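# Zip the suitcase closed on its near side

## Task

Close the zipper of the suitcase along its side nearest the robot. The suitcase must end up resting flat with the same face up as at the start. The zip must stay closed on its own, not only because the robot holds it. Finish by releasing everything and pulling the grippers away.

## Robot and tools

Robot: two arms, left_arm and right_arm, each with six revolute joints and a parallel two-finger gripper. The names are labels only and say nothing about image sides. In the shared scene frame the origin sits on the table top between the arms, +z is up, +x points out across the table, and left_arm is on the +y side. Base positions: left_arm (+0.023, +0.368, 0) m, quat_wxyz (+0.996, 0, 0, -0.093); right_arm (-0.040, -0.251, 0) m, quat_wxyz (+1.000, 0, 0, -0.007).

Gripper: the fingers extend along the gripper's +z axis and close along its y axis. end_effector_position marks the spot between the pads, roughly 1 cm short of the fingertips. The printed position may be somewhat wrong, especially when the arm is stretched far.

Row format, shared by execute_actions and move: one flat list of 14 numbers, each in [-1, 1], always covering both arms. First left_arm: six joint values, then its opening. Then right_arm in the same layout. Joint order inside each arm: wrist yaw (joint5), elbow (joint3), wrist pitch (joint4), shoulder (joint2), waist (joint1), wrist roll (joint6). Joint values are offsets, not poses, scaled so 1.0 equals 1.202 rad for the waist, 1.258 for the shoulder, 1.238 for the elbow, 2.073 for wrist pitch, and 2.022 for wrist yaw and wrist roll. The opening is absolute: +1 fully open, -1 shut. Optionally 12 more numbers from 0 to 1 may follow: stiffness multipliers on each joint's position gain, left_arm's six then right_arm's six, in the Joint positions order; they persist until changed.

Joint ranges (rad): waist -2.618 to 3.054, shoulder 0.000 to 3.142, elbow 0.000 to 3.142, wrist pitch -1.571 to 1.571, wrist yaw -1.571 to 1.571, wrist roll -2.094 to 2.094. The true stops may differ by up to 0.036 rad. An action asking for more than 0.036 rad beyond a stop is rejected for both arms; if the first action of a call fails this against the latest reported state, nothing in the call runs. A joint pushed into its real stop is clipped there, and "joint sent to its limit" may appear.

execute_actions(actions): a list of actions; each action is a list of up to 15 rows, each row lasting one control step of 1/30 s. A short action repeats its final row until 15 steps have passed. Offsets in every row are counted from the angles the arm had when that action began, not from the prior row. An empty list just reports the state and images. Per step, each joint's target is kept within a fixed lead of its measured angle (waist 0.202, shoulder 0.258, elbow 0.238, wrist pitch 0.573, wrist yaw and roll 0.522 rad), and targets are scaled back if they would shift the gripper over 70 mm; so big offsets need several actions, and an unfinished one must be commanded again. Arms can droop under zero offsets: in the first call of each reply send the offsets that bring joints back to the desired angles, then zeros, increasing the correction if a joint stays short.

move(target, speed, blocking): target is one row as above, with offsets taken from the Joint positions of the most recent result that listed them. All joints follow paths that finish together, so grippers travel on curves; paths last 0.5 to 10 s and do not avoid obstacles or the other arm. speed, 0.01 to 2 rad/s (default 0.5), caps the joint with the longest path. Finger openings are applied at the start. blocking=false returns after 0.5 s while motion continues; other moves and execute_actions are refused until a result shows it ended, so use wait or stop. The extra "move:" line reports the ending (done, off_target, moving, held, fault), limits=held or limits=none, and each arm's joint farthest from target. Faster moves and targets deeper past contact press harder.

wait(seconds), 0 to 10: the arms keep their last command; a running move continues. stop(): brakes a running move; fast arms need room. zoom_image(camera, region): camera is cam_high, cam_left_wrist or cam_right_wrist; region [x0, y0, x1, y1] in pixels, top-left origin, at most 504 by 504. read_manual(section): only licence text. finished_scene(scene): pass the current scene's number; it is final and reports success. Replying without any tool call ends all remaining work.

Results: a state line per arm with end_effector_position (m) and end_effector_quat_wxyz in the scene frame; Joint positions and Joint velocities per arm in the joint order above (rad, rad/s), followed by the pad gap (m; 0.094 when fully open); Joint targets, the angles currently being driven toward; grip_measured on the command scale; step readings with HELD marking blocked steps; "joint command not followed" when a clearance check altered targets; FAULT lines; MOTOR HOT from 75 °C, a 10 s stop at 90 °C, and collapse at 100 °C. Images come from cam_high (pinhole) and two fisheye wrist cameras, all 504x504.

Gripping: to hold something, command an opening about 0.03 under grip_measured; closer values grip more gently. Pads push about 50 to 62 N at most, less on thin parts. Readings may be offset by about 1 mm.

Avoid: knocking anything off the table (task failure), arms striking or shoving each other, drops, slams and forceful pushes. The simulation runs while you think, with the robot holding its last command.

Each tool is called after ">>>" as a command line: name --argument value for each argument, lists and objects as JSON in quotes; but a table of rows of numbers goes row by row, as --pt "numbers of a row", without its own name.

## Session

>>> execute_actions --actions '[]'

Scene clock: 0.00 s.
left_arm: end_effector_position=(+0.4952, +0.2544, +0.2322) grip_measured=+1.000 end_effector_quat_wxyz=(+0.324, -0.225, +0.872, -0.290) | right_arm: end_effector_position=(+0.2600, -0.4257, +0.2895) grip_measured=+1.000 end_effector_quat_wxyz=(+0.546, -0.263, +0.592, -0.531)
Joint names: [wrist yaw, elbow, wrist pitch, shoulder, waist, wrist roll]
Joint positions: left_arm=[ 0.26   1.459 -0.488  1.671  0.042 -0.77   0.094] | right_arm=[-0.344  0.375  0.767  0.97  -0.689 -1.132  0.094]
Joint velocities: left_arm=[-0.007  0.012  0.022 -0.022 -0.012  0.007  0.   ] | right_arm=[ 0.037  0.017  0.066 -0.012 -0.012  0.022  0.   ]
Motor temperatures (°C, as the motors report them): left_arm=[26 25 31 28 27 25] | right_arm=[25 29 36 24 24 26]
Joint targets: left_arm=[0.262 1.472 -0.476 1.655 0.042 -0.765] | right_arm=[-0.341 0.393 0.783 0.960 -0.689 -1.120]
Joint stiffness scale: left_arm=[1. 1. 1. 1. 1. 1.] | right_arm=[1. 1. 1. 1. 1. 1.]

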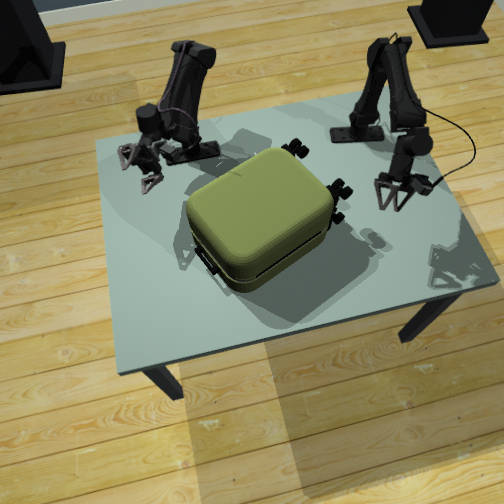

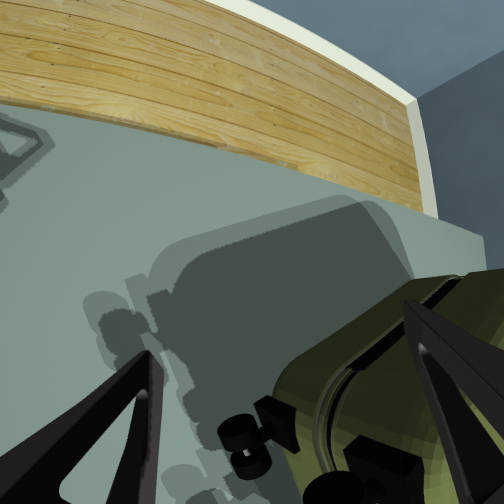

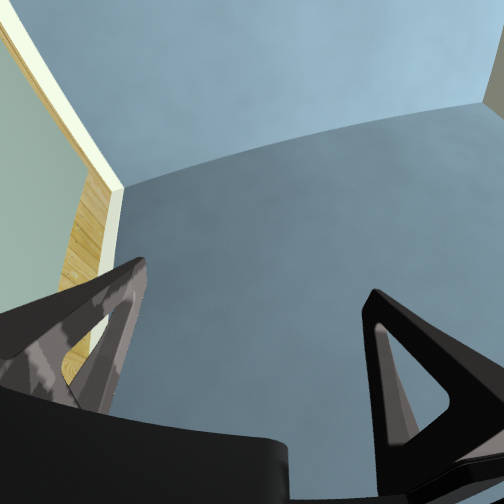

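>>> move --target '[-0.128,0.1,-0.2,-0.45,-0.2,0.38,-1,0.17,0.01,-0.78,-0.51,0.2,0.56,-0.3]' --speed 1.2

>>> move --target '[0,0.02,0,0,-0.45,0,-1,0,0.02,0.08,0,0.42,0,-0.3]' --speed 0.6

Scene clock: 10.97 s.
left_arm: end_effector_position=(+0.3237, +0.2484, +0.4027) grip_measured=-0.993 end_effector_quat_wxyz=(+0.514, +0.159, +0.837, -0.104) | right_arm: end_effector_position=(+0.1226, -0.3320, +0.0900) grip_measured=-0.297 end_effector_quat_wxyz=(+0.347, +0.214, +0.909, -0.081)
Joint names: [wrist yaw, elbow, wrist pitch, shoulder, waist, wrist roll]
Joint positions: left_arm=[ 0.009  1.56  -0.905  1.123 -0.191 -0.007  0.   ] | right_arm=[-0.008  0.375 -0.86   0.356 -0.46  -0.007  0.033]
Joint velocities: left_arm=[ 0.051 -0.022 -0.022 -0.007  0.007 -0.007 -0.001] | right_arm=[ 0.037 -0.012  0.051 -0.012  0.012  0.095  0.   ]
Motor temperatures (°C, as the motors report them): left_arm=[26 26 33 29 27 25] | right_arm=[25 31 38 24 24 26]
Joint targets: left_arm=[0.001 1.583 -0.902 1.105 -0.199 -0.001] | right_arm=[-0.001 0.387 -0.851 0.329 -0.449 0.000]
Joint stiffness scale: left_arm=[1. 1. 1. 1. 1. 1.] | right_arm=[1. 1. 1. 1. 1. 1.]
move: off_target (left_arm, right_arm); limits=none; left_arm: farthest joint: the elbow, 0.023 radians from its target (0.124 radians at the start); right_arm: farthest joint: the shoulder, 0.028 radians from its target (0.642 radians at the start)

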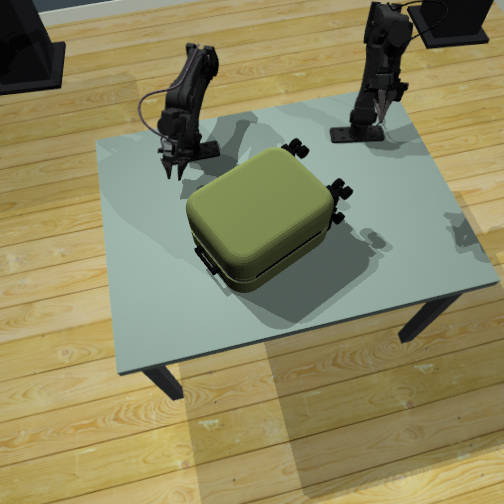

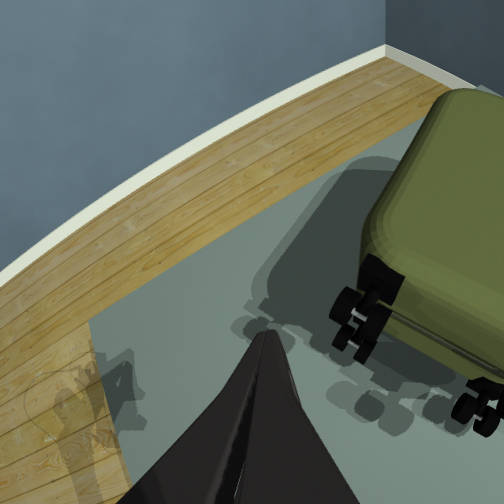

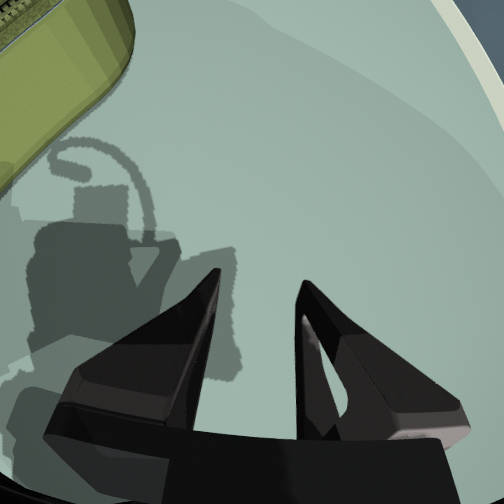

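Scene clock: 12.47 s.
left_arm: end_effector_position=(+0.2207, +0.1121, +0.4021) grip_measured=-0.993 end_effector_quat_wxyz=(+0.468, +0.374, +0.766, -0.235) | right_arm: end_effector_position=(+0.1641, -0.2450, +0.1131) grip_measured=-0.297 end_effector_quat_wxyz=(+0.417, -0.014, +0.909, +0.006)
Joint names: [wrist yaw, elbow, wrist pitch, shoulder, waist, wrist roll]
Joint positions: left_arm=[ 0.007  1.56  -0.907  1.123 -0.726 -0.007  0.   ] | right_arm=[-0.006  0.375 -0.73   0.356  0.035 -0.007  0.033]
Joint velocities: left_arm=[-0.081  0.007  0.095  0.002 -0.022  0.022 -0.001] | right_arm=[-0.037 -0.007  0.022 -0.007  0.002  0.051 -0.001]
Motor temperatures (°C, as the motors report them): left_arm=[26 26 33 29 27 25] | right_arm=[25 31 38 24 24 26]
Joint targets: left_arm=[0.009 1.585 -0.905 1.123 -0.732 -0.007] | right_arm=[-0.008 0.400 -0.695 0.356 0.045 -0.007]
Joint stiffness scale: left_arm=[1. 1. 1. 1. 1. 1.] | right_arm=[1. 1. 1. 1. 1. 1.]
move: off_target (left_arm, right_arm); limits=none; left_arm: farthest joint: the elbow, 0.025 radians from its target (0.025 radians at the start); right_arm: farthest joint: the wrist pitch, 0.036 radians from its target (0.166 radians at the start)

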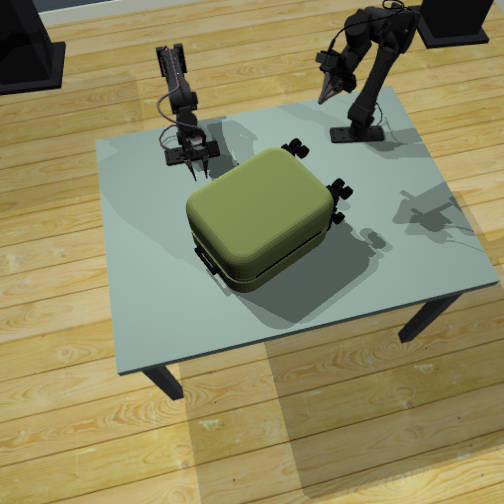

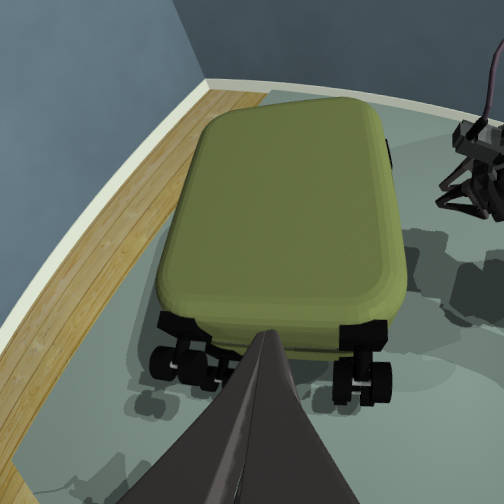

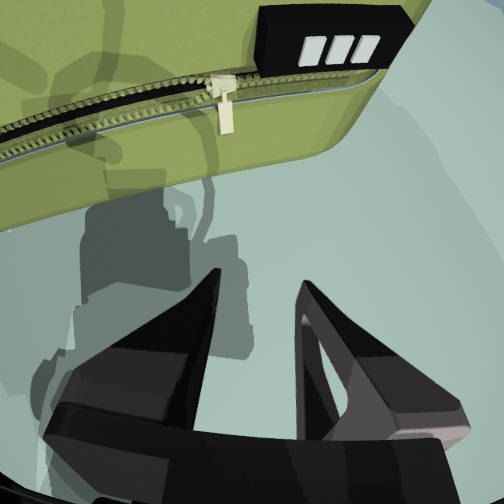

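>>> move --target '[0,0.545,-0.14,0.69,-0.095,0,-1,0,-0.16,0.337,0.175,0.1,0,-0.3]' --speed 0.6

Scene clock: 30.03 s.
left_arm: end_effector_position=(+0.2807, -0.0527, +0.2584) grip_measured=-0.993 end_effector_quat_wxyz=(+0.246, +0.466, +0.838, -0.143) | right_arm: end_effector_position=(+0.2268, -0.2142, +0.1146) grip_measured=-0.297 end_effector_quat_wxyz=(+0.530, -0.060, +0.845, +0.035)
Joint names: [wrist yaw, elbow, wrist pitch, shoulder, waist, wrist roll]
Joint positions: left_arm=[ 0.007  2.206 -1.197  2.003 -0.834 -0.007  0.   ] | right_arm=[-0.006  0.178 -0.068  0.562  0.144 -0.007  0.033]
Joint velocities: left_arm=[-0.066 -0.002 -0.007 -0.022 -0.012 -0.007 -0.001] | right_arm=[-0.081  0.002  0.022  0.012  0.002 -0.007 -0.001]
Motor temperatures (°C, as the motors report them): left_arm=[26 27 34 28 27 25] | right_arm=[25 32 39 24 24 26]
Joint targets: left_arm=[0.007 2.235 -1.197 1.991 -0.840 -0.007] | right_arm=[-0.006 0.177 -0.031 0.576 0.155 -0.007]
Joint stiffness scale: left_arm=[1. 1. 1. 1. 1. 1.] | right_arm=[1. 1. 1. 1. 1. 1.]
move: off_target (left_arm, right_arm); limits=none; left_arm: farthest joint: the elbow, 0.029 radians from its target (0.675 radians at the start); right_arm: farthest joint: the wrist pitch, 0.036 radians from its target (0.698 radians at the start)

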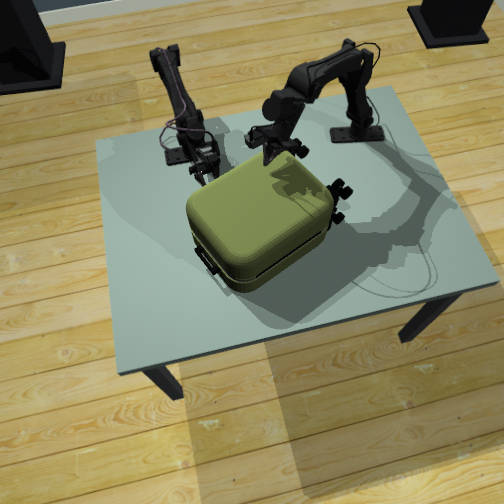

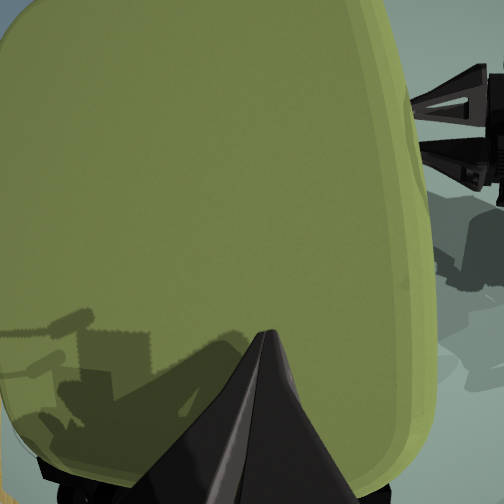

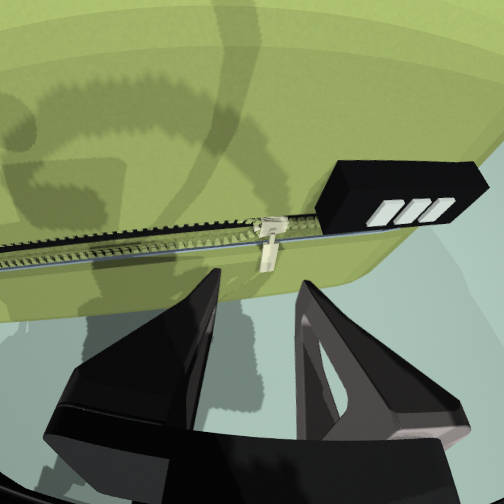

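>>> move --target '[0,0,-0.03,0.14,0,0,-1,-0.268,-0.04,0.064,0.06,-0.316,-0.123,-0.3]' --speed 0.25

Scene clock: 46.73 s.
left_arm: end_effector_position=(+0.2881, -0.0648, +0.2303) grip_measured=-0.993 end_effector_quat_wxyz=(+0.227, +0.469, +0.843, -0.132) | right_arm: end_effector_position=(+0.2248, -0.2221, +0.1110) grip_measured=-0.297 end_effector_quat_wxyz=(+0.549, -0.144, +0.818, +0.092)
Joint names: [wrist yaw, elbow, wrist pitch, shoulder, waist, wrist roll]
Joint positions: left_arm=[ 0.007  2.229 -1.189  2.081 -0.834 -0.007  0.   ] | right_arm=[-0.529  0.131  0.033  0.622 -0.225 -0.251  0.033]
Joint velocities: left_arm=[ 0.007 -0.002  0.007  0.027  0.002 -0.007  0.   ] | right_arm=[-0.081 -0.022 -0.022  0.012  0.002 -0.007 -0.   ]
Motor temperatures (°C, as the motors report them): left_arm=[26 27 33 30 27 25] | right_arm=[24 32 41 24 24 26]
Joint targets: left_arm=[0.007 2.206 -1.259 2.179 -0.834 -0.007] | right_arm=[-0.548 0.128 0.065 0.637 -0.235 -0.256]
Joint stiffness scale: left_arm=[1. 1. 1. 1. 1. 1.] | right_arm=[1. 1. 1. 1. 1. 1.]
move: off_target (left_arm, right_arm); limits=none; left_arm: farthest joint: the shoulder, 0.098 radians from its target (0.177 radians at the start); right_arm: farthest joint: the wrist pitch, 0.031 radians from its target (0.132 radians at the start)

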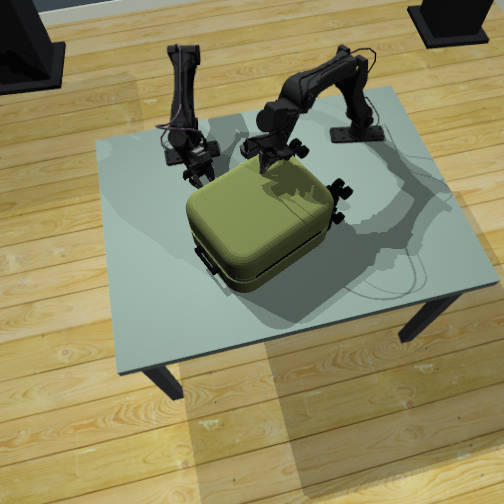

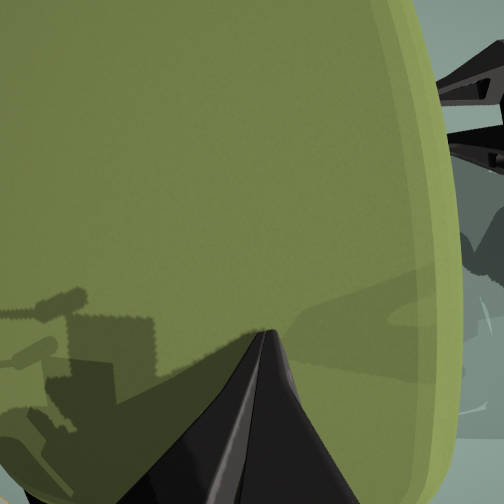

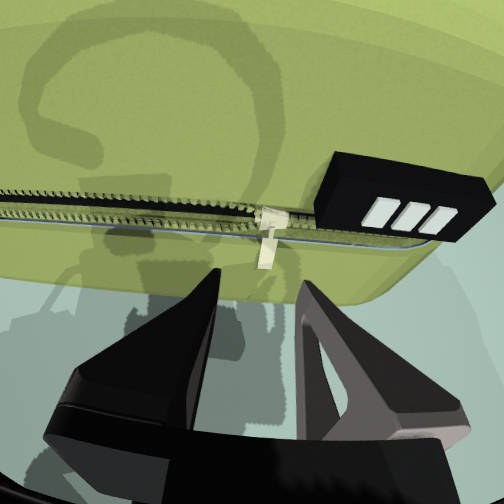

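>>> move --target '[0,-0.02,-0.034,0.078,0,0,-1,0.043,0.075,0.118,0.203,0.086,0.023,-0.3]' --speed 0.15

Scene clock: 55.67 s.
left_arm: end_effector_position=(+0.2888, -0.0659, +0.2304) grip_measured=-0.993 end_effector_quat_wxyz=(+0.228, +0.469, +0.843, -0.133) | right_arm: end_effector_position=(+0.2529, -0.2154, +0.1126) grip_measured=-0.297 end_effector_quat_wxyz=(+0.545, -0.146, +0.820, +0.092)
Joint names: [wrist yaw, elbow, wrist pitch, shoulder, waist, wrist roll]
Joint positions: left_arm=[ 0.007  2.23  -1.184  2.082 -0.834 -0.007  0.   ] | right_arm=[-0.448  0.185  0.232  0.862 -0.133 -0.213  0.033]
Joint velocities: left_arm=[ 0.022 -0.012 -0.066 -0.007  0.017 -0.007 -0.001] | right_arm=[ 0.081  0.002  0.066 -0.012  0.002 -0.037  0.001]
Motor temperatures (°C, as the motors report them): left_arm=[26 26 33 29 27 25] | right_arm=[24 32 41 24 24 26]
Joint targets: left_arm=[0.007 2.204 -1.259 2.179 -0.834 -0.007] | right_arm=[-0.442 0.224 0.278 0.877 -0.121 -0.205]
Joint stiffness scale: left_arm=[1. 1. 1. 1. 1. 1.] | right_arm=[1. 1. 1. 1. 1. 1.]
move: off_target (left_arm, right_arm); limits=none; left_arm: farthest joint: the shoulder, 0.097 radians from its target (0.098 radians at the start); right_arm: farthest joint: the wrist pitch, 0.046 radians from its target (0.244 radians at the start)

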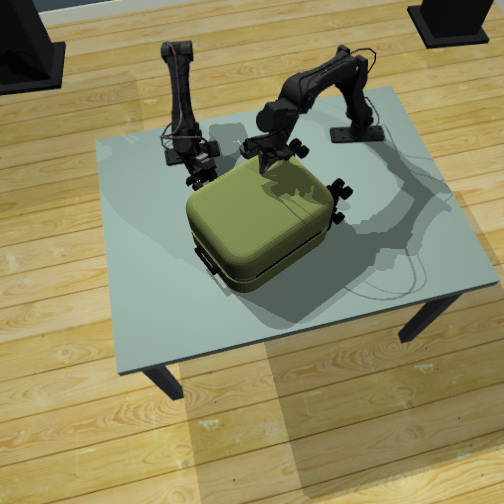

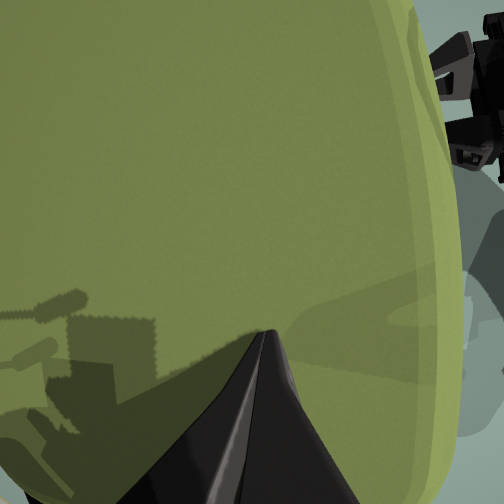

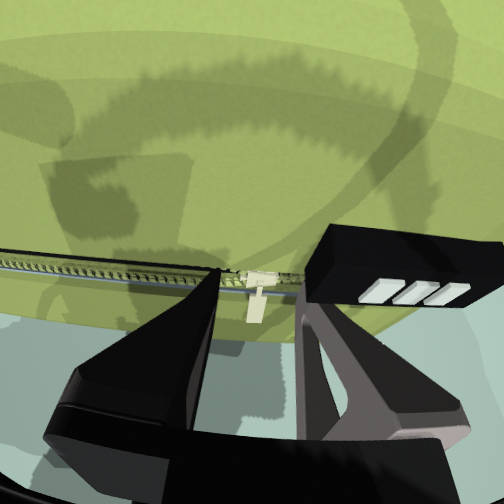

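>>> move --target '[0,-0.02,-0.034,0.078,0,0,-1,0,0.02,-0.017,0,0,0,-0.6]' --speed 0.15

>>> move --target '[0,-0.02,-0.034,0.078,0,0,-1,0,0.02,0.015,0,0,0,-1]' --speed 0.15

Scene clock: 63.87 s.
left_arm: end_effector_position=(+0.2895, -0.0671, +0.2306) grip_measured=-0.993 end_effector_quat_wxyz=(+0.230, +0.469, +0.842, -0.134) | right_arm: end_effector_position=(+0.2522, -0.2166, +0.1103) grip_measured=-0.597 end_effector_quat_wxyz=(+0.541, -0.143, +0.824, +0.091)
Joint names: [wrist yaw, elbow, wrist pitch, shoulder, waist, wrist roll]
Joint positions: left_arm=[ 0.007  2.231 -1.178  2.084 -0.834 -0.007  0.   ] | right_arm=[-0.443  0.185  0.221  0.862 -0.134 -0.212  0.019]
Joint velocities: left_arm=[ 0.022 -0.002 -0.007 -0.012 -0.012  0.022 -0.001] | right_arm=[-0.081 -0.012  0.051 -0.017  0.002  0.066  0.   ]
Motor temperatures (°C, as the motors report them): left_arm=[26 26 32 29 27 25] | right_arm=[24 33 41 24 24 26]
Joint targets: left_arm=[0.007 2.205 -1.254 2.180 -0.834 -0.007] | right_arm=[-0.448 0.210 0.197 0.862 -0.133 -0.213]
Joint stiffness scale: left_arm=[1. 1. 1. 1. 1. 1.] | right_arm=[1. 1. 1. 1. 1. 1.]
move: off_target (left_arm, right_arm); limits=none; left_arm: farthest joint: the shoulder, 0.096 radians from its target (0.098 radians at the start); right_arm: farthest joint: the elbow, 0.025 radians from its target (0.025 radians at the start)

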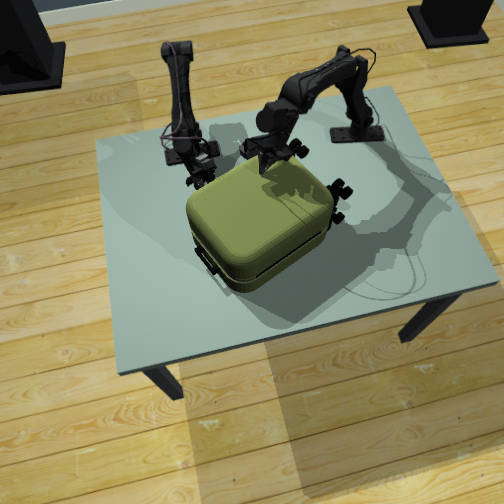

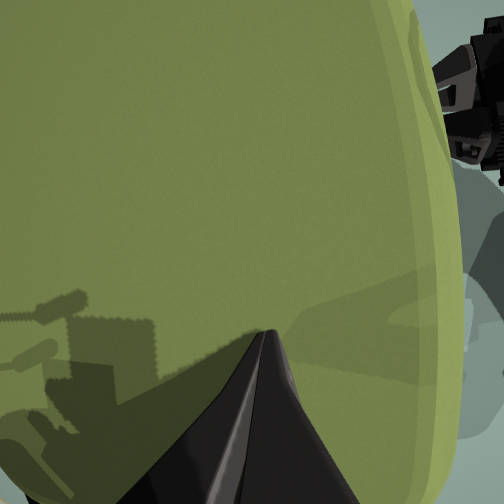

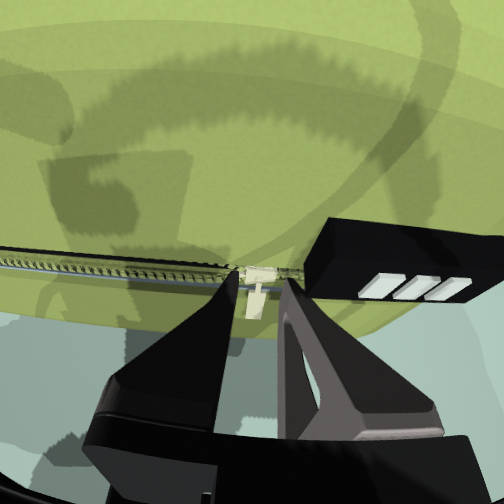

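Scene clock: 64.77 s.
left_arm: end_effector_position=(+0.2909, -0.0686, +0.2303) grip_measured=-0.993 end_effector_quat_wxyz=(+0.233, +0.468, +0.842, -0.134) | right_arm: end_effector_position=(+0.2515, -0.2145, +0.1103) grip_measured=-0.866 end_effector_quat_wxyz=(+0.541, -0.146, +0.823, +0.096)
Joint names: [wrist yaw, elbow, wrist pitch, shoulder, waist, wrist roll]
Joint positions: left_arm=[ 0.006  2.231 -1.171  2.087 -0.834 -0.007  0.   ] | right_arm=[-0.454  0.185  0.22   0.862 -0.133 -0.213  0.006]
Joint velocities: left_arm=[ 0.022  0.002 -0.066  0.002 -0.022 -0.022  0.   ] | right_arm=[ 0.007  0.002 -0.037 -0.012 -0.007  0.022  0.   ]
Motor temperatures (°C, as the motors report them): left_arm=[26 26 32 29 27 25] | right_arm=[24 33 41 24 24 26]
Joint targets: left_arm=[0.008 2.206 -1.249 2.182 -0.834 -0.007] | right_arm=[-0.443 0.210 0.252 0.862 -0.134 -0.213]
Joint stiffness scale: left_arm=[1. 1. 1. 1. 1. 1.] | right_arm=[1. 1. 1. 1. 1. 1.]
move: off_target (left_arm, right_arm); limits=none; left_arm: farthest joint: the shoulder, 0.095 radians from its target (0.098 radians at the start); right_arm: farthest joint: the wrist pitch, 0.032 radians from its target (0.031 radians at the start)

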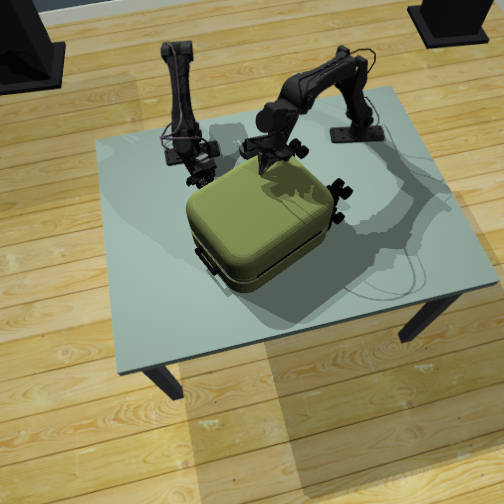

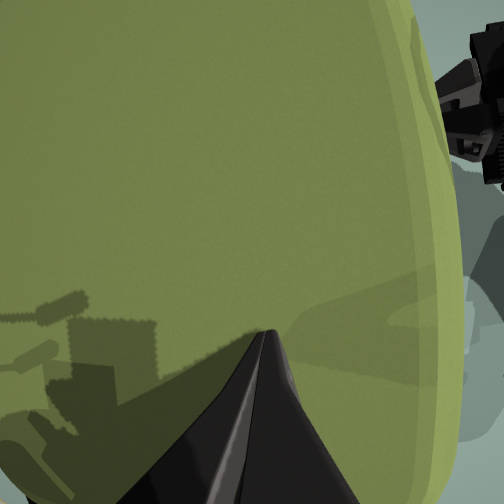

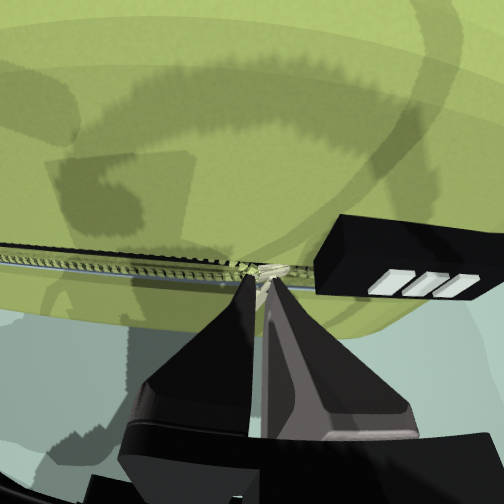

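>>> move --target '[0,-0.02,-0.04,0.078,0,0,-1,0.095,-0.05,-0.012,-0.15,0.336,0.08,-1]' --speed 0.15

Scene clock: 74.67 s.
left_arm: end_effector_position=(+0.2940, -0.0677, +0.2304) grip_measured=-0.993 end_effector_quat_wxyz=(+0.238, +0.466, +0.843, -0.128) | right_arm: end_effector_position=(+0.2356, -0.1759, +0.1112) grip_measured=-0.866 end_effector_quat_wxyz=(+0.550, -0.129, +0.821, +0.080)
Joint names: [wrist yaw, elbow, wrist pitch, shoulder, waist, wrist roll]
Joint positions: left_arm=[-0.012  2.232 -1.168  2.088 -0.834 -0.007  0.   ] | right_arm=[-0.082  0.126  0.184  0.703  0.225 -0.045  0.006]
Joint velocities: left_arm=[ 0.007 -0.007 -0.007 -0.002 -0.012 -0.037 -0.   ] | right_arm=[-0.022  0.007 -0.007 -0.007 -0.012  0.066  0.   ]
Motor temperatures (°C, as the motors report them): left_arm=[26 26 32 29 27 25] | right_arm=[25 33 41 24 24 26]
Joint targets: left_arm=[0.006 2.207 -1.254 2.185 -0.834 -0.007] | right_arm=[-0.262 0.123 0.195 0.674 0.271 -0.051]
Joint stiffness scale: left_arm=[1. 1. 1. 1. 1. 1.] | right_arm=[1. 1. 1. 1. 1. 1.]
move: off_target (left_arm, right_arm); limits=none; left_arm: farthest joint: the shoulder, 0.097 radians from its target (0.098 radians at the start); right_arm: farthest joint: the wrist yaw, 0.180 radians from its target (0.192 radians at the start)

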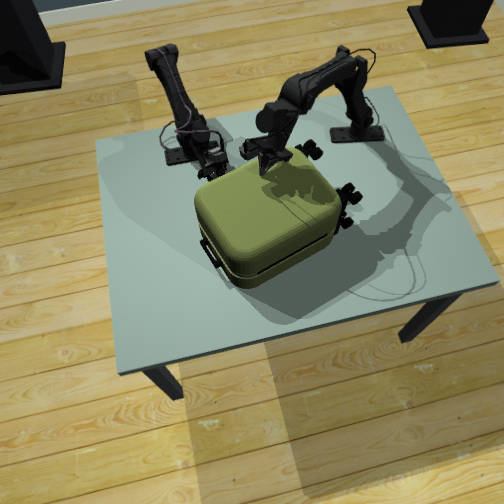

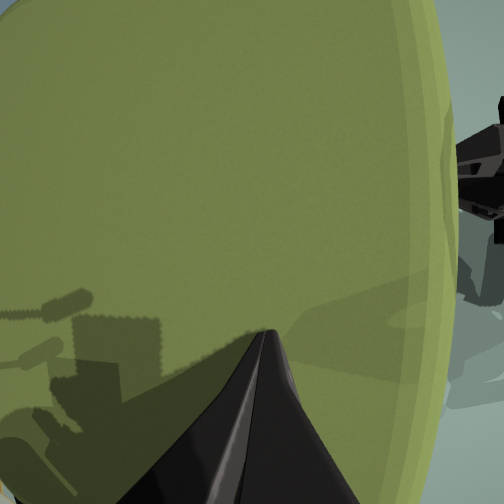

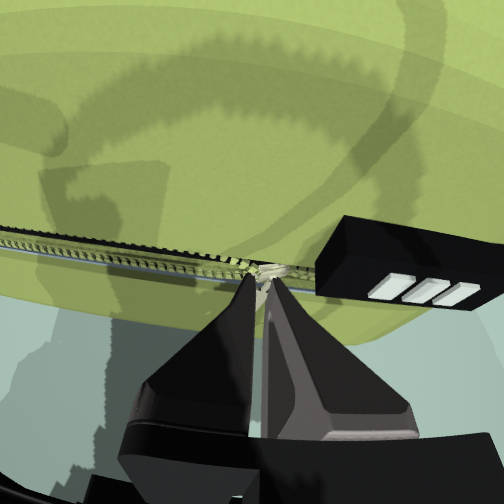

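>>> move --target '[0,-0.03,-0.05,0.1,0,0,-1,0,0,0.01,0,0,0,-0.55]' --speed 0.2

>>> move --target '[0,-0.03,-0.05,0.1,0,0,-1,0,0,-0.022,0,0,0,-0.55]' --speed 0.2

>>> zoom_image --camera "cam_right_wrist" --region '[160,200,360,360]'

Scene clock: 81.73 s.
left_arm: end_effector_position=(+0.2948, -0.0686, +0.2296) grip_measured=-0.993 end_effector_quat_wxyz=(+0.239, +0.466, +0.843, -0.127) | right_arm: end_effector_position=(+0.2351, -0.1769, +0.1094) grip_measured=-0.553 end_effector_quat_wxyz=(+0.547, -0.128, +0.823, +0.079)
Joint names: [wrist yaw, elbow, wrist pitch, shoulder, waist, wrist roll]
Joint positions: left_arm=[-0.013  2.233 -1.165  2.091 -0.834 -0.007  0.   ] | right_arm=[-0.079  0.126  0.176  0.703  0.224 -0.045  0.021]
Joint velocities: left_arm=[-0.022  0.007  0.081 -0.007 -0.032  0.007 -0.001] | right_arm=[ 0.051 -0.007 -0.007 -0.007 -0.002 -0.066  0.   ]
Motor temperatures (°C, as the motors report them): left_arm=[26 26 32 29 27 25] | right_arm=[26 33 41 24 24 26]
Joint targets: left_arm=[-0.012 2.197 -1.266 2.207 -0.834 -0.007] | right_arm=[-0.082 0.126 0.205 0.703 0.225 -0.046]
Joint stiffness scale: left_arm=[1. 1. 1. 1. 1. 1.] | right_arm=[1. 1. 1. 1. 1. 1.]
move: off_target (left_arm, right_arm); limits=none; left_arm: farthest joint: the shoulder, 0.123 radians from its target (0.126 radians at the start); right_arm: farthest joint: the wrist pitch, 0.028 radians from its target (0.021 radians at the start)

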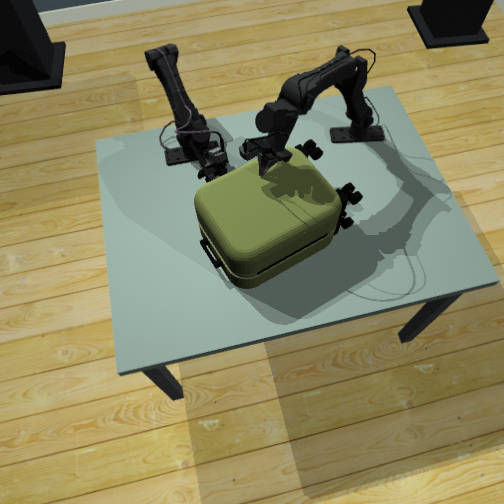

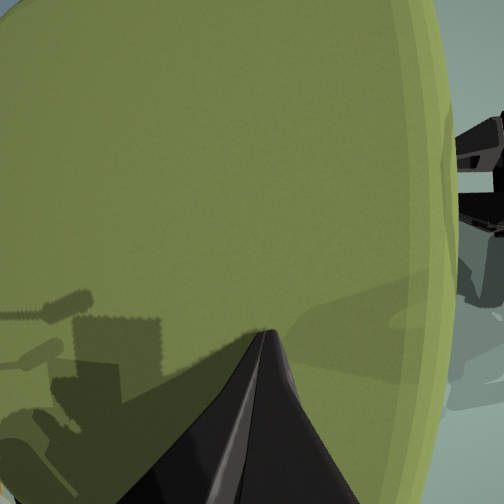

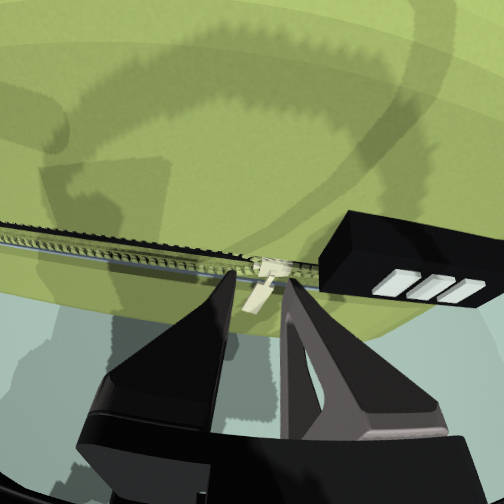

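Scene clock: 82.80 s.
left_arm: end_effector_position=(+0.2954, -0.0696, +0.2298) grip_measured=-0.993 end_effector_quat_wxyz=(+0.240, +0.465, +0.842, -0.128) | right_arm: end_effector_position=(+0.2293, -0.1782, +0.0965) grip_measured=-0.553 end_effector_quat_wxyz=(+0.523, -0.129, +0.839, +0.077)
Joint names: [wrist yaw, elbow, wrist pitch, shoulder, waist, wrist roll]
Joint positions: left_arm=[-0.013  2.235 -1.161  2.093 -0.834 -0.007  0.   ] | right_arm=[-0.079  0.126  0.119  0.703  0.224 -0.045  0.021]
Joint velocities: left_arm=[ 0.007  0.012 -0.051 -0.002  0.007 -0.007  0.   ] | right_arm=[ 0.022  0.002  0.066 -0.007  0.007  0.066 -0.   ]
Motor temperatures (°C, as the motors report them): left_arm=[26 26 32 29 27 25] | right_arm=[26 33 41 24 24 26]
Joint targets: left_arm=[-0.013 2.199 -1.261 2.209 -0.834 -0.007] | right_arm=[-0.079 0.126 0.131 0.703 0.224 -0.045]
Joint stiffness scale: left_arm=[1. 1. 1. 1. 1. 1.] | right_arm=[1. 1. 1. 1. 1. 1.]
move: off_target (left_arm); limits=none; left_arm: farthest joint: the shoulder, 0.124 radians from its target (0.126 radians at the start); right_arm: farthest joint: the wrist pitch, 0.011 radians from its target (0.046 radians at the start)

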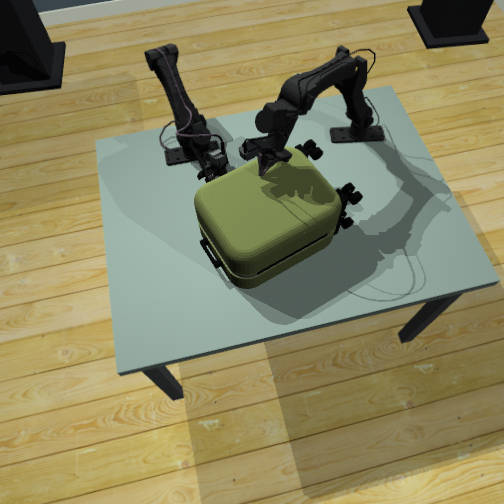

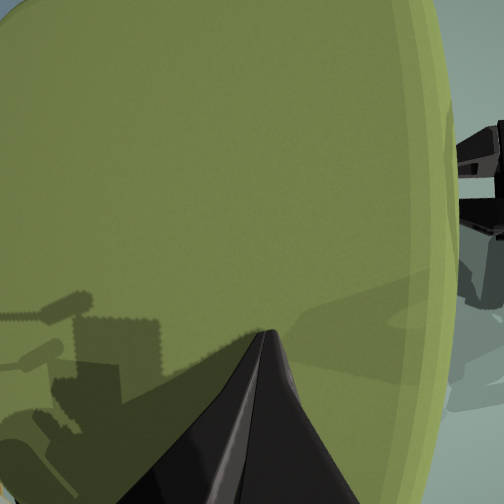

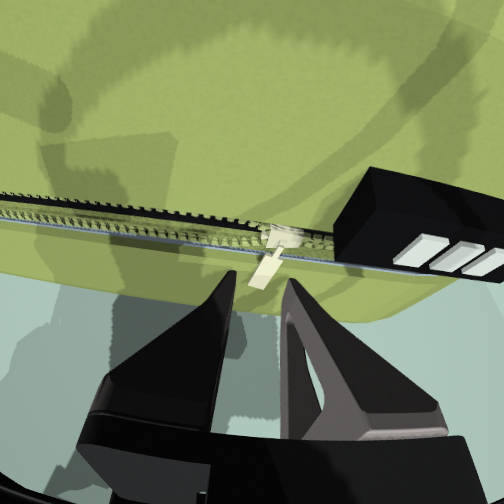

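Region (160, 200, 360, 360) of cam_right_wrist's 504x504 image, scaled by 2.520, with more detail than that image has; it fills the top 403 rows of this view, and the rest is white.

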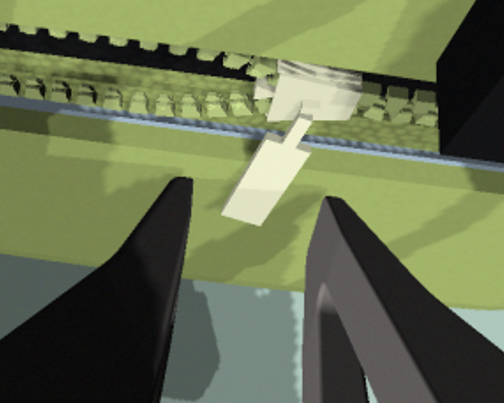

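>>> move --target '[0,-0.03,-0.05,0.1,0,0,-1,0,0,0.035,0,0,0,-0.55]' --speed 0.2

>>> move --target '[0,-0.03,-0.05,0.1,0,0,-1,0,0,0.015,0,0,0,-1]' --speed 0.2

>>> move --target '[0,-0.03,-0.05,0.1,0,0,-1,-0.02,0,0.015,-0.02,0.13,0.02,-1]' --speed 0.1

Scene clock: 91.03 s.
left_arm: end_effector_position=(+0.2959, -0.0705, +0.2297) grip_measured=-0.993 end_effector_quat_wxyz=(+0.241, +0.465, +0.842, -0.129) | right_arm: end_effector_position=(+0.2331, -0.1774, +0.1046) grip_measured=-0.553 end_effector_quat_wxyz=(+0.539, -0.128, +0.829, +0.078)
Joint names: [wrist yaw, elbow, wrist pitch, shoulder, waist, wrist roll]
Joint positions: left_arm=[-0.013  2.236 -1.157  2.095 -0.834 -0.007  0.   ] | right_arm=[-0.079  0.126  0.155  0.703  0.224 -0.045  0.021]
Joint velocities: left_arm=[-0.022 -0.012 -0.007 -0.007  0.007  0.037  0.   ] | right_arm=[ 0.022  0.002 -0.007 -0.007  0.007  0.007  0.001]
Motor temperatures (°C, as the motors report them): left_arm=[26 26 31 29 27 25] | right_arm=[25 32 41 24 24 26]
Joint targets: left_arm=[-0.013 2.200 -1.257 2.210 -0.834 -0.007] | right_arm=[-0.079 0.126 0.192 0.703 0.224 -0.045]
Joint stiffness scale: left_arm=[1. 1. 1. 1. 1. 1.] | right_arm=[1. 1. 1. 1. 1. 1.]
move: off_target (left_arm, right_arm); limits=none; left_arm: farthest joint: the shoulder, 0.124 radians from its target (0.126 radians at the start); right_arm: farthest joint: the wrist pitch, 0.036 radians from its target (0.073 radians at the start)

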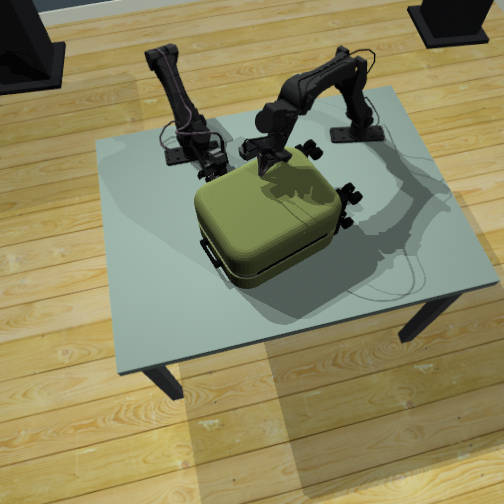

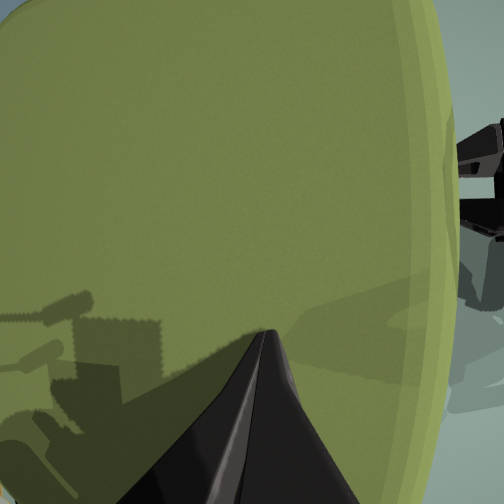

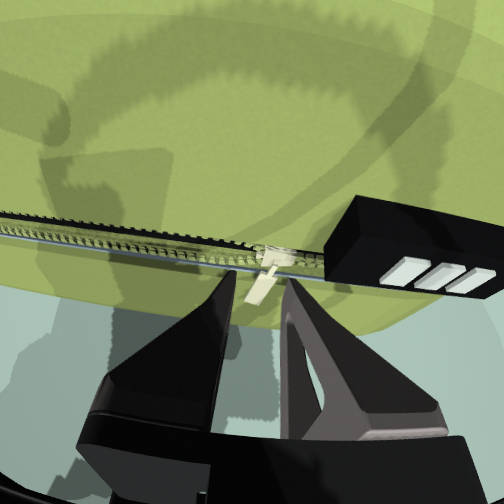

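Scene clock: 91.93 s.
left_arm: end_effector_position=(+0.2975, -0.0716, +0.2299) grip_measured=-0.993 end_effector_quat_wxyz=(+0.244, +0.464, +0.842, -0.129) | right_arm: end_effector_position=(+0.2330, -0.1791, +0.1034) grip_measured=-0.989 end_effector_quat_wxyz=(+0.537, -0.126, +0.831, +0.074)
Joint names: [wrist yaw, elbow, wrist pitch, shoulder, waist, wrist roll]
Joint positions: left_arm=[-0.016  2.237 -1.151  2.097 -0.834 -0.007  0.   ] | right_arm=[-0.071  0.126  0.15   0.703  0.224 -0.044  0.001]
Joint velocities: left_arm=[ 0.037 -0.007 -0.051 -0.012  0.002 -0.066  0.001] | right_arm=[ 0.007 -0.007  0.007 -0.022 -0.012  0.007 -0.001]
Motor temperatures (°C, as the motors report them): left_arm=[26 26 31 29 27 25] | right_arm=[25 32 41 24 24 26]
Joint targets: left_arm=[-0.013 2.202 -1.253 2.212 -0.834 -0.007] | right_arm=[-0.079 0.126 0.186 0.703 0.224 -0.045]
Joint stiffness scale: left_arm=[1. 1. 1. 1. 1. 1.] | right_arm=[1. 1. 1. 1. 1. 1.]
move: off_target (left_arm, right_arm); limits=none; left_arm: farthest joint: the shoulder, 0.124 radians from its target (0.126 radians at the start); right_arm: farthest joint: the wrist pitch, 0.036 radians from its target (0.031 radians at the start)

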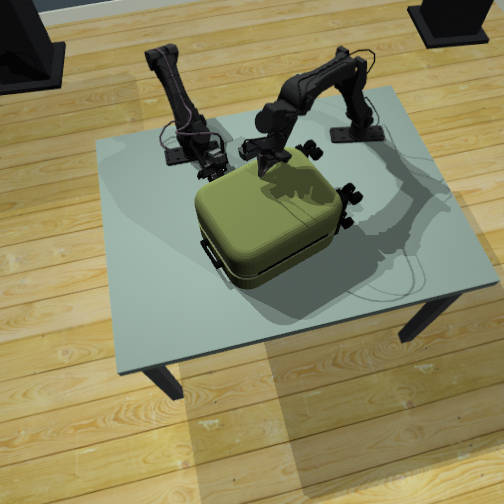

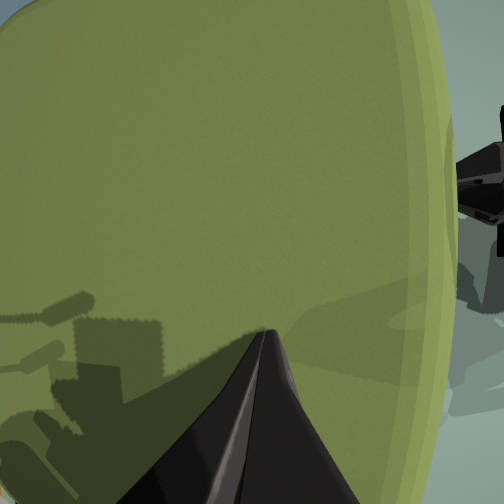

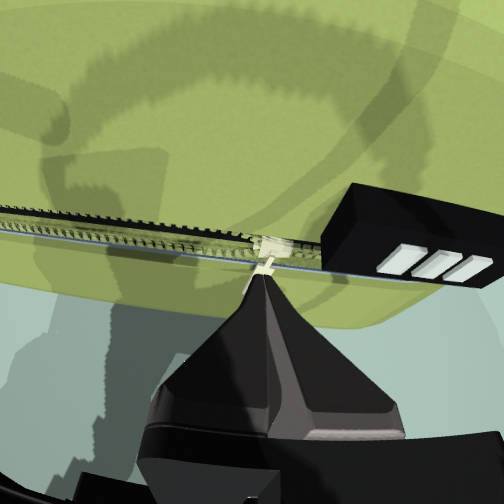

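Scene clock: 93.80 s.
left_arm: end_effector_position=(+0.2982, -0.0729, +0.2296) grip_measured=-0.993 end_effector_quat_wxyz=(+0.246, +0.464, +0.841, -0.130) | right_arm: end_effector_position=(+0.2170, -0.1359, +0.1024) grip_measured=-0.989 end_effector_quat_wxyz=(+0.524, -0.180, +0.822, +0.133)
Joint names: [wrist yaw, elbow, wrist pitch, shoulder, waist, wrist roll]
Joint positions: left_arm=[-0.016  2.238 -1.146  2.1   -0.834 -0.007  0.   ] | right_arm=[-0.098  0.126  0.145  0.703  0.369 -0.012  0.001]
Joint velocities: left_arm=[-0.095  0.002  0.066 -0.002 -0.012  0.051 -0.001] | right_arm=[-0.066 -0.002  0.007 -0.002  0.002 -0.007  0.   ]
Motor temperatures (°C, as the motors report them): left_arm=[26 26 31 29 27 25] | right_arm=[25 32 42 24 24 26]
Joint targets: left_arm=[-0.016 2.203 -1.247 2.214 -0.834 -0.007] | right_arm=[-0.111 0.126 0.181 0.678 0.380 -0.004]
Joint stiffness scale: left_arm=[1. 1. 1. 1. 1. 1.] | right_arm=[1. 1. 1. 1. 1. 1.]
move: off_target (left_arm, right_arm); limits=none; left_arm: farthest joint: the shoulder, 0.123 radians from its target (0.126 radians at the start); right_arm: farthest joint: the wrist pitch, 0.036 radians from its target (0.031 radians at the start)

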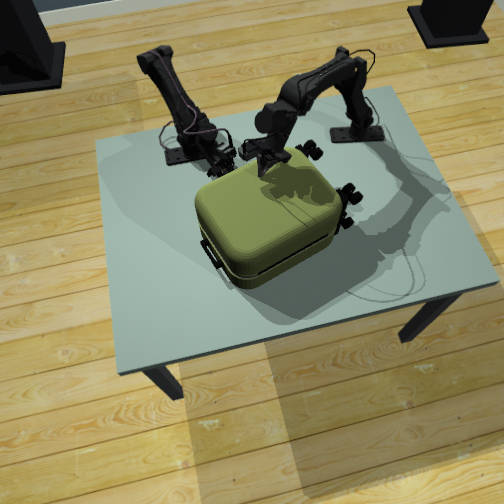

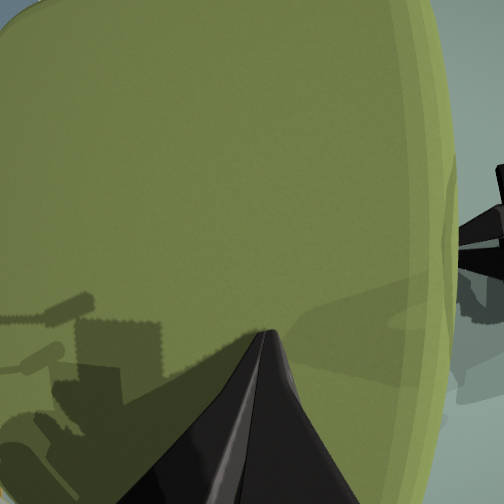

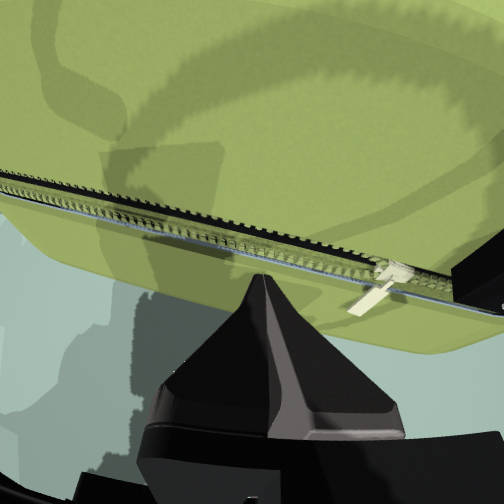

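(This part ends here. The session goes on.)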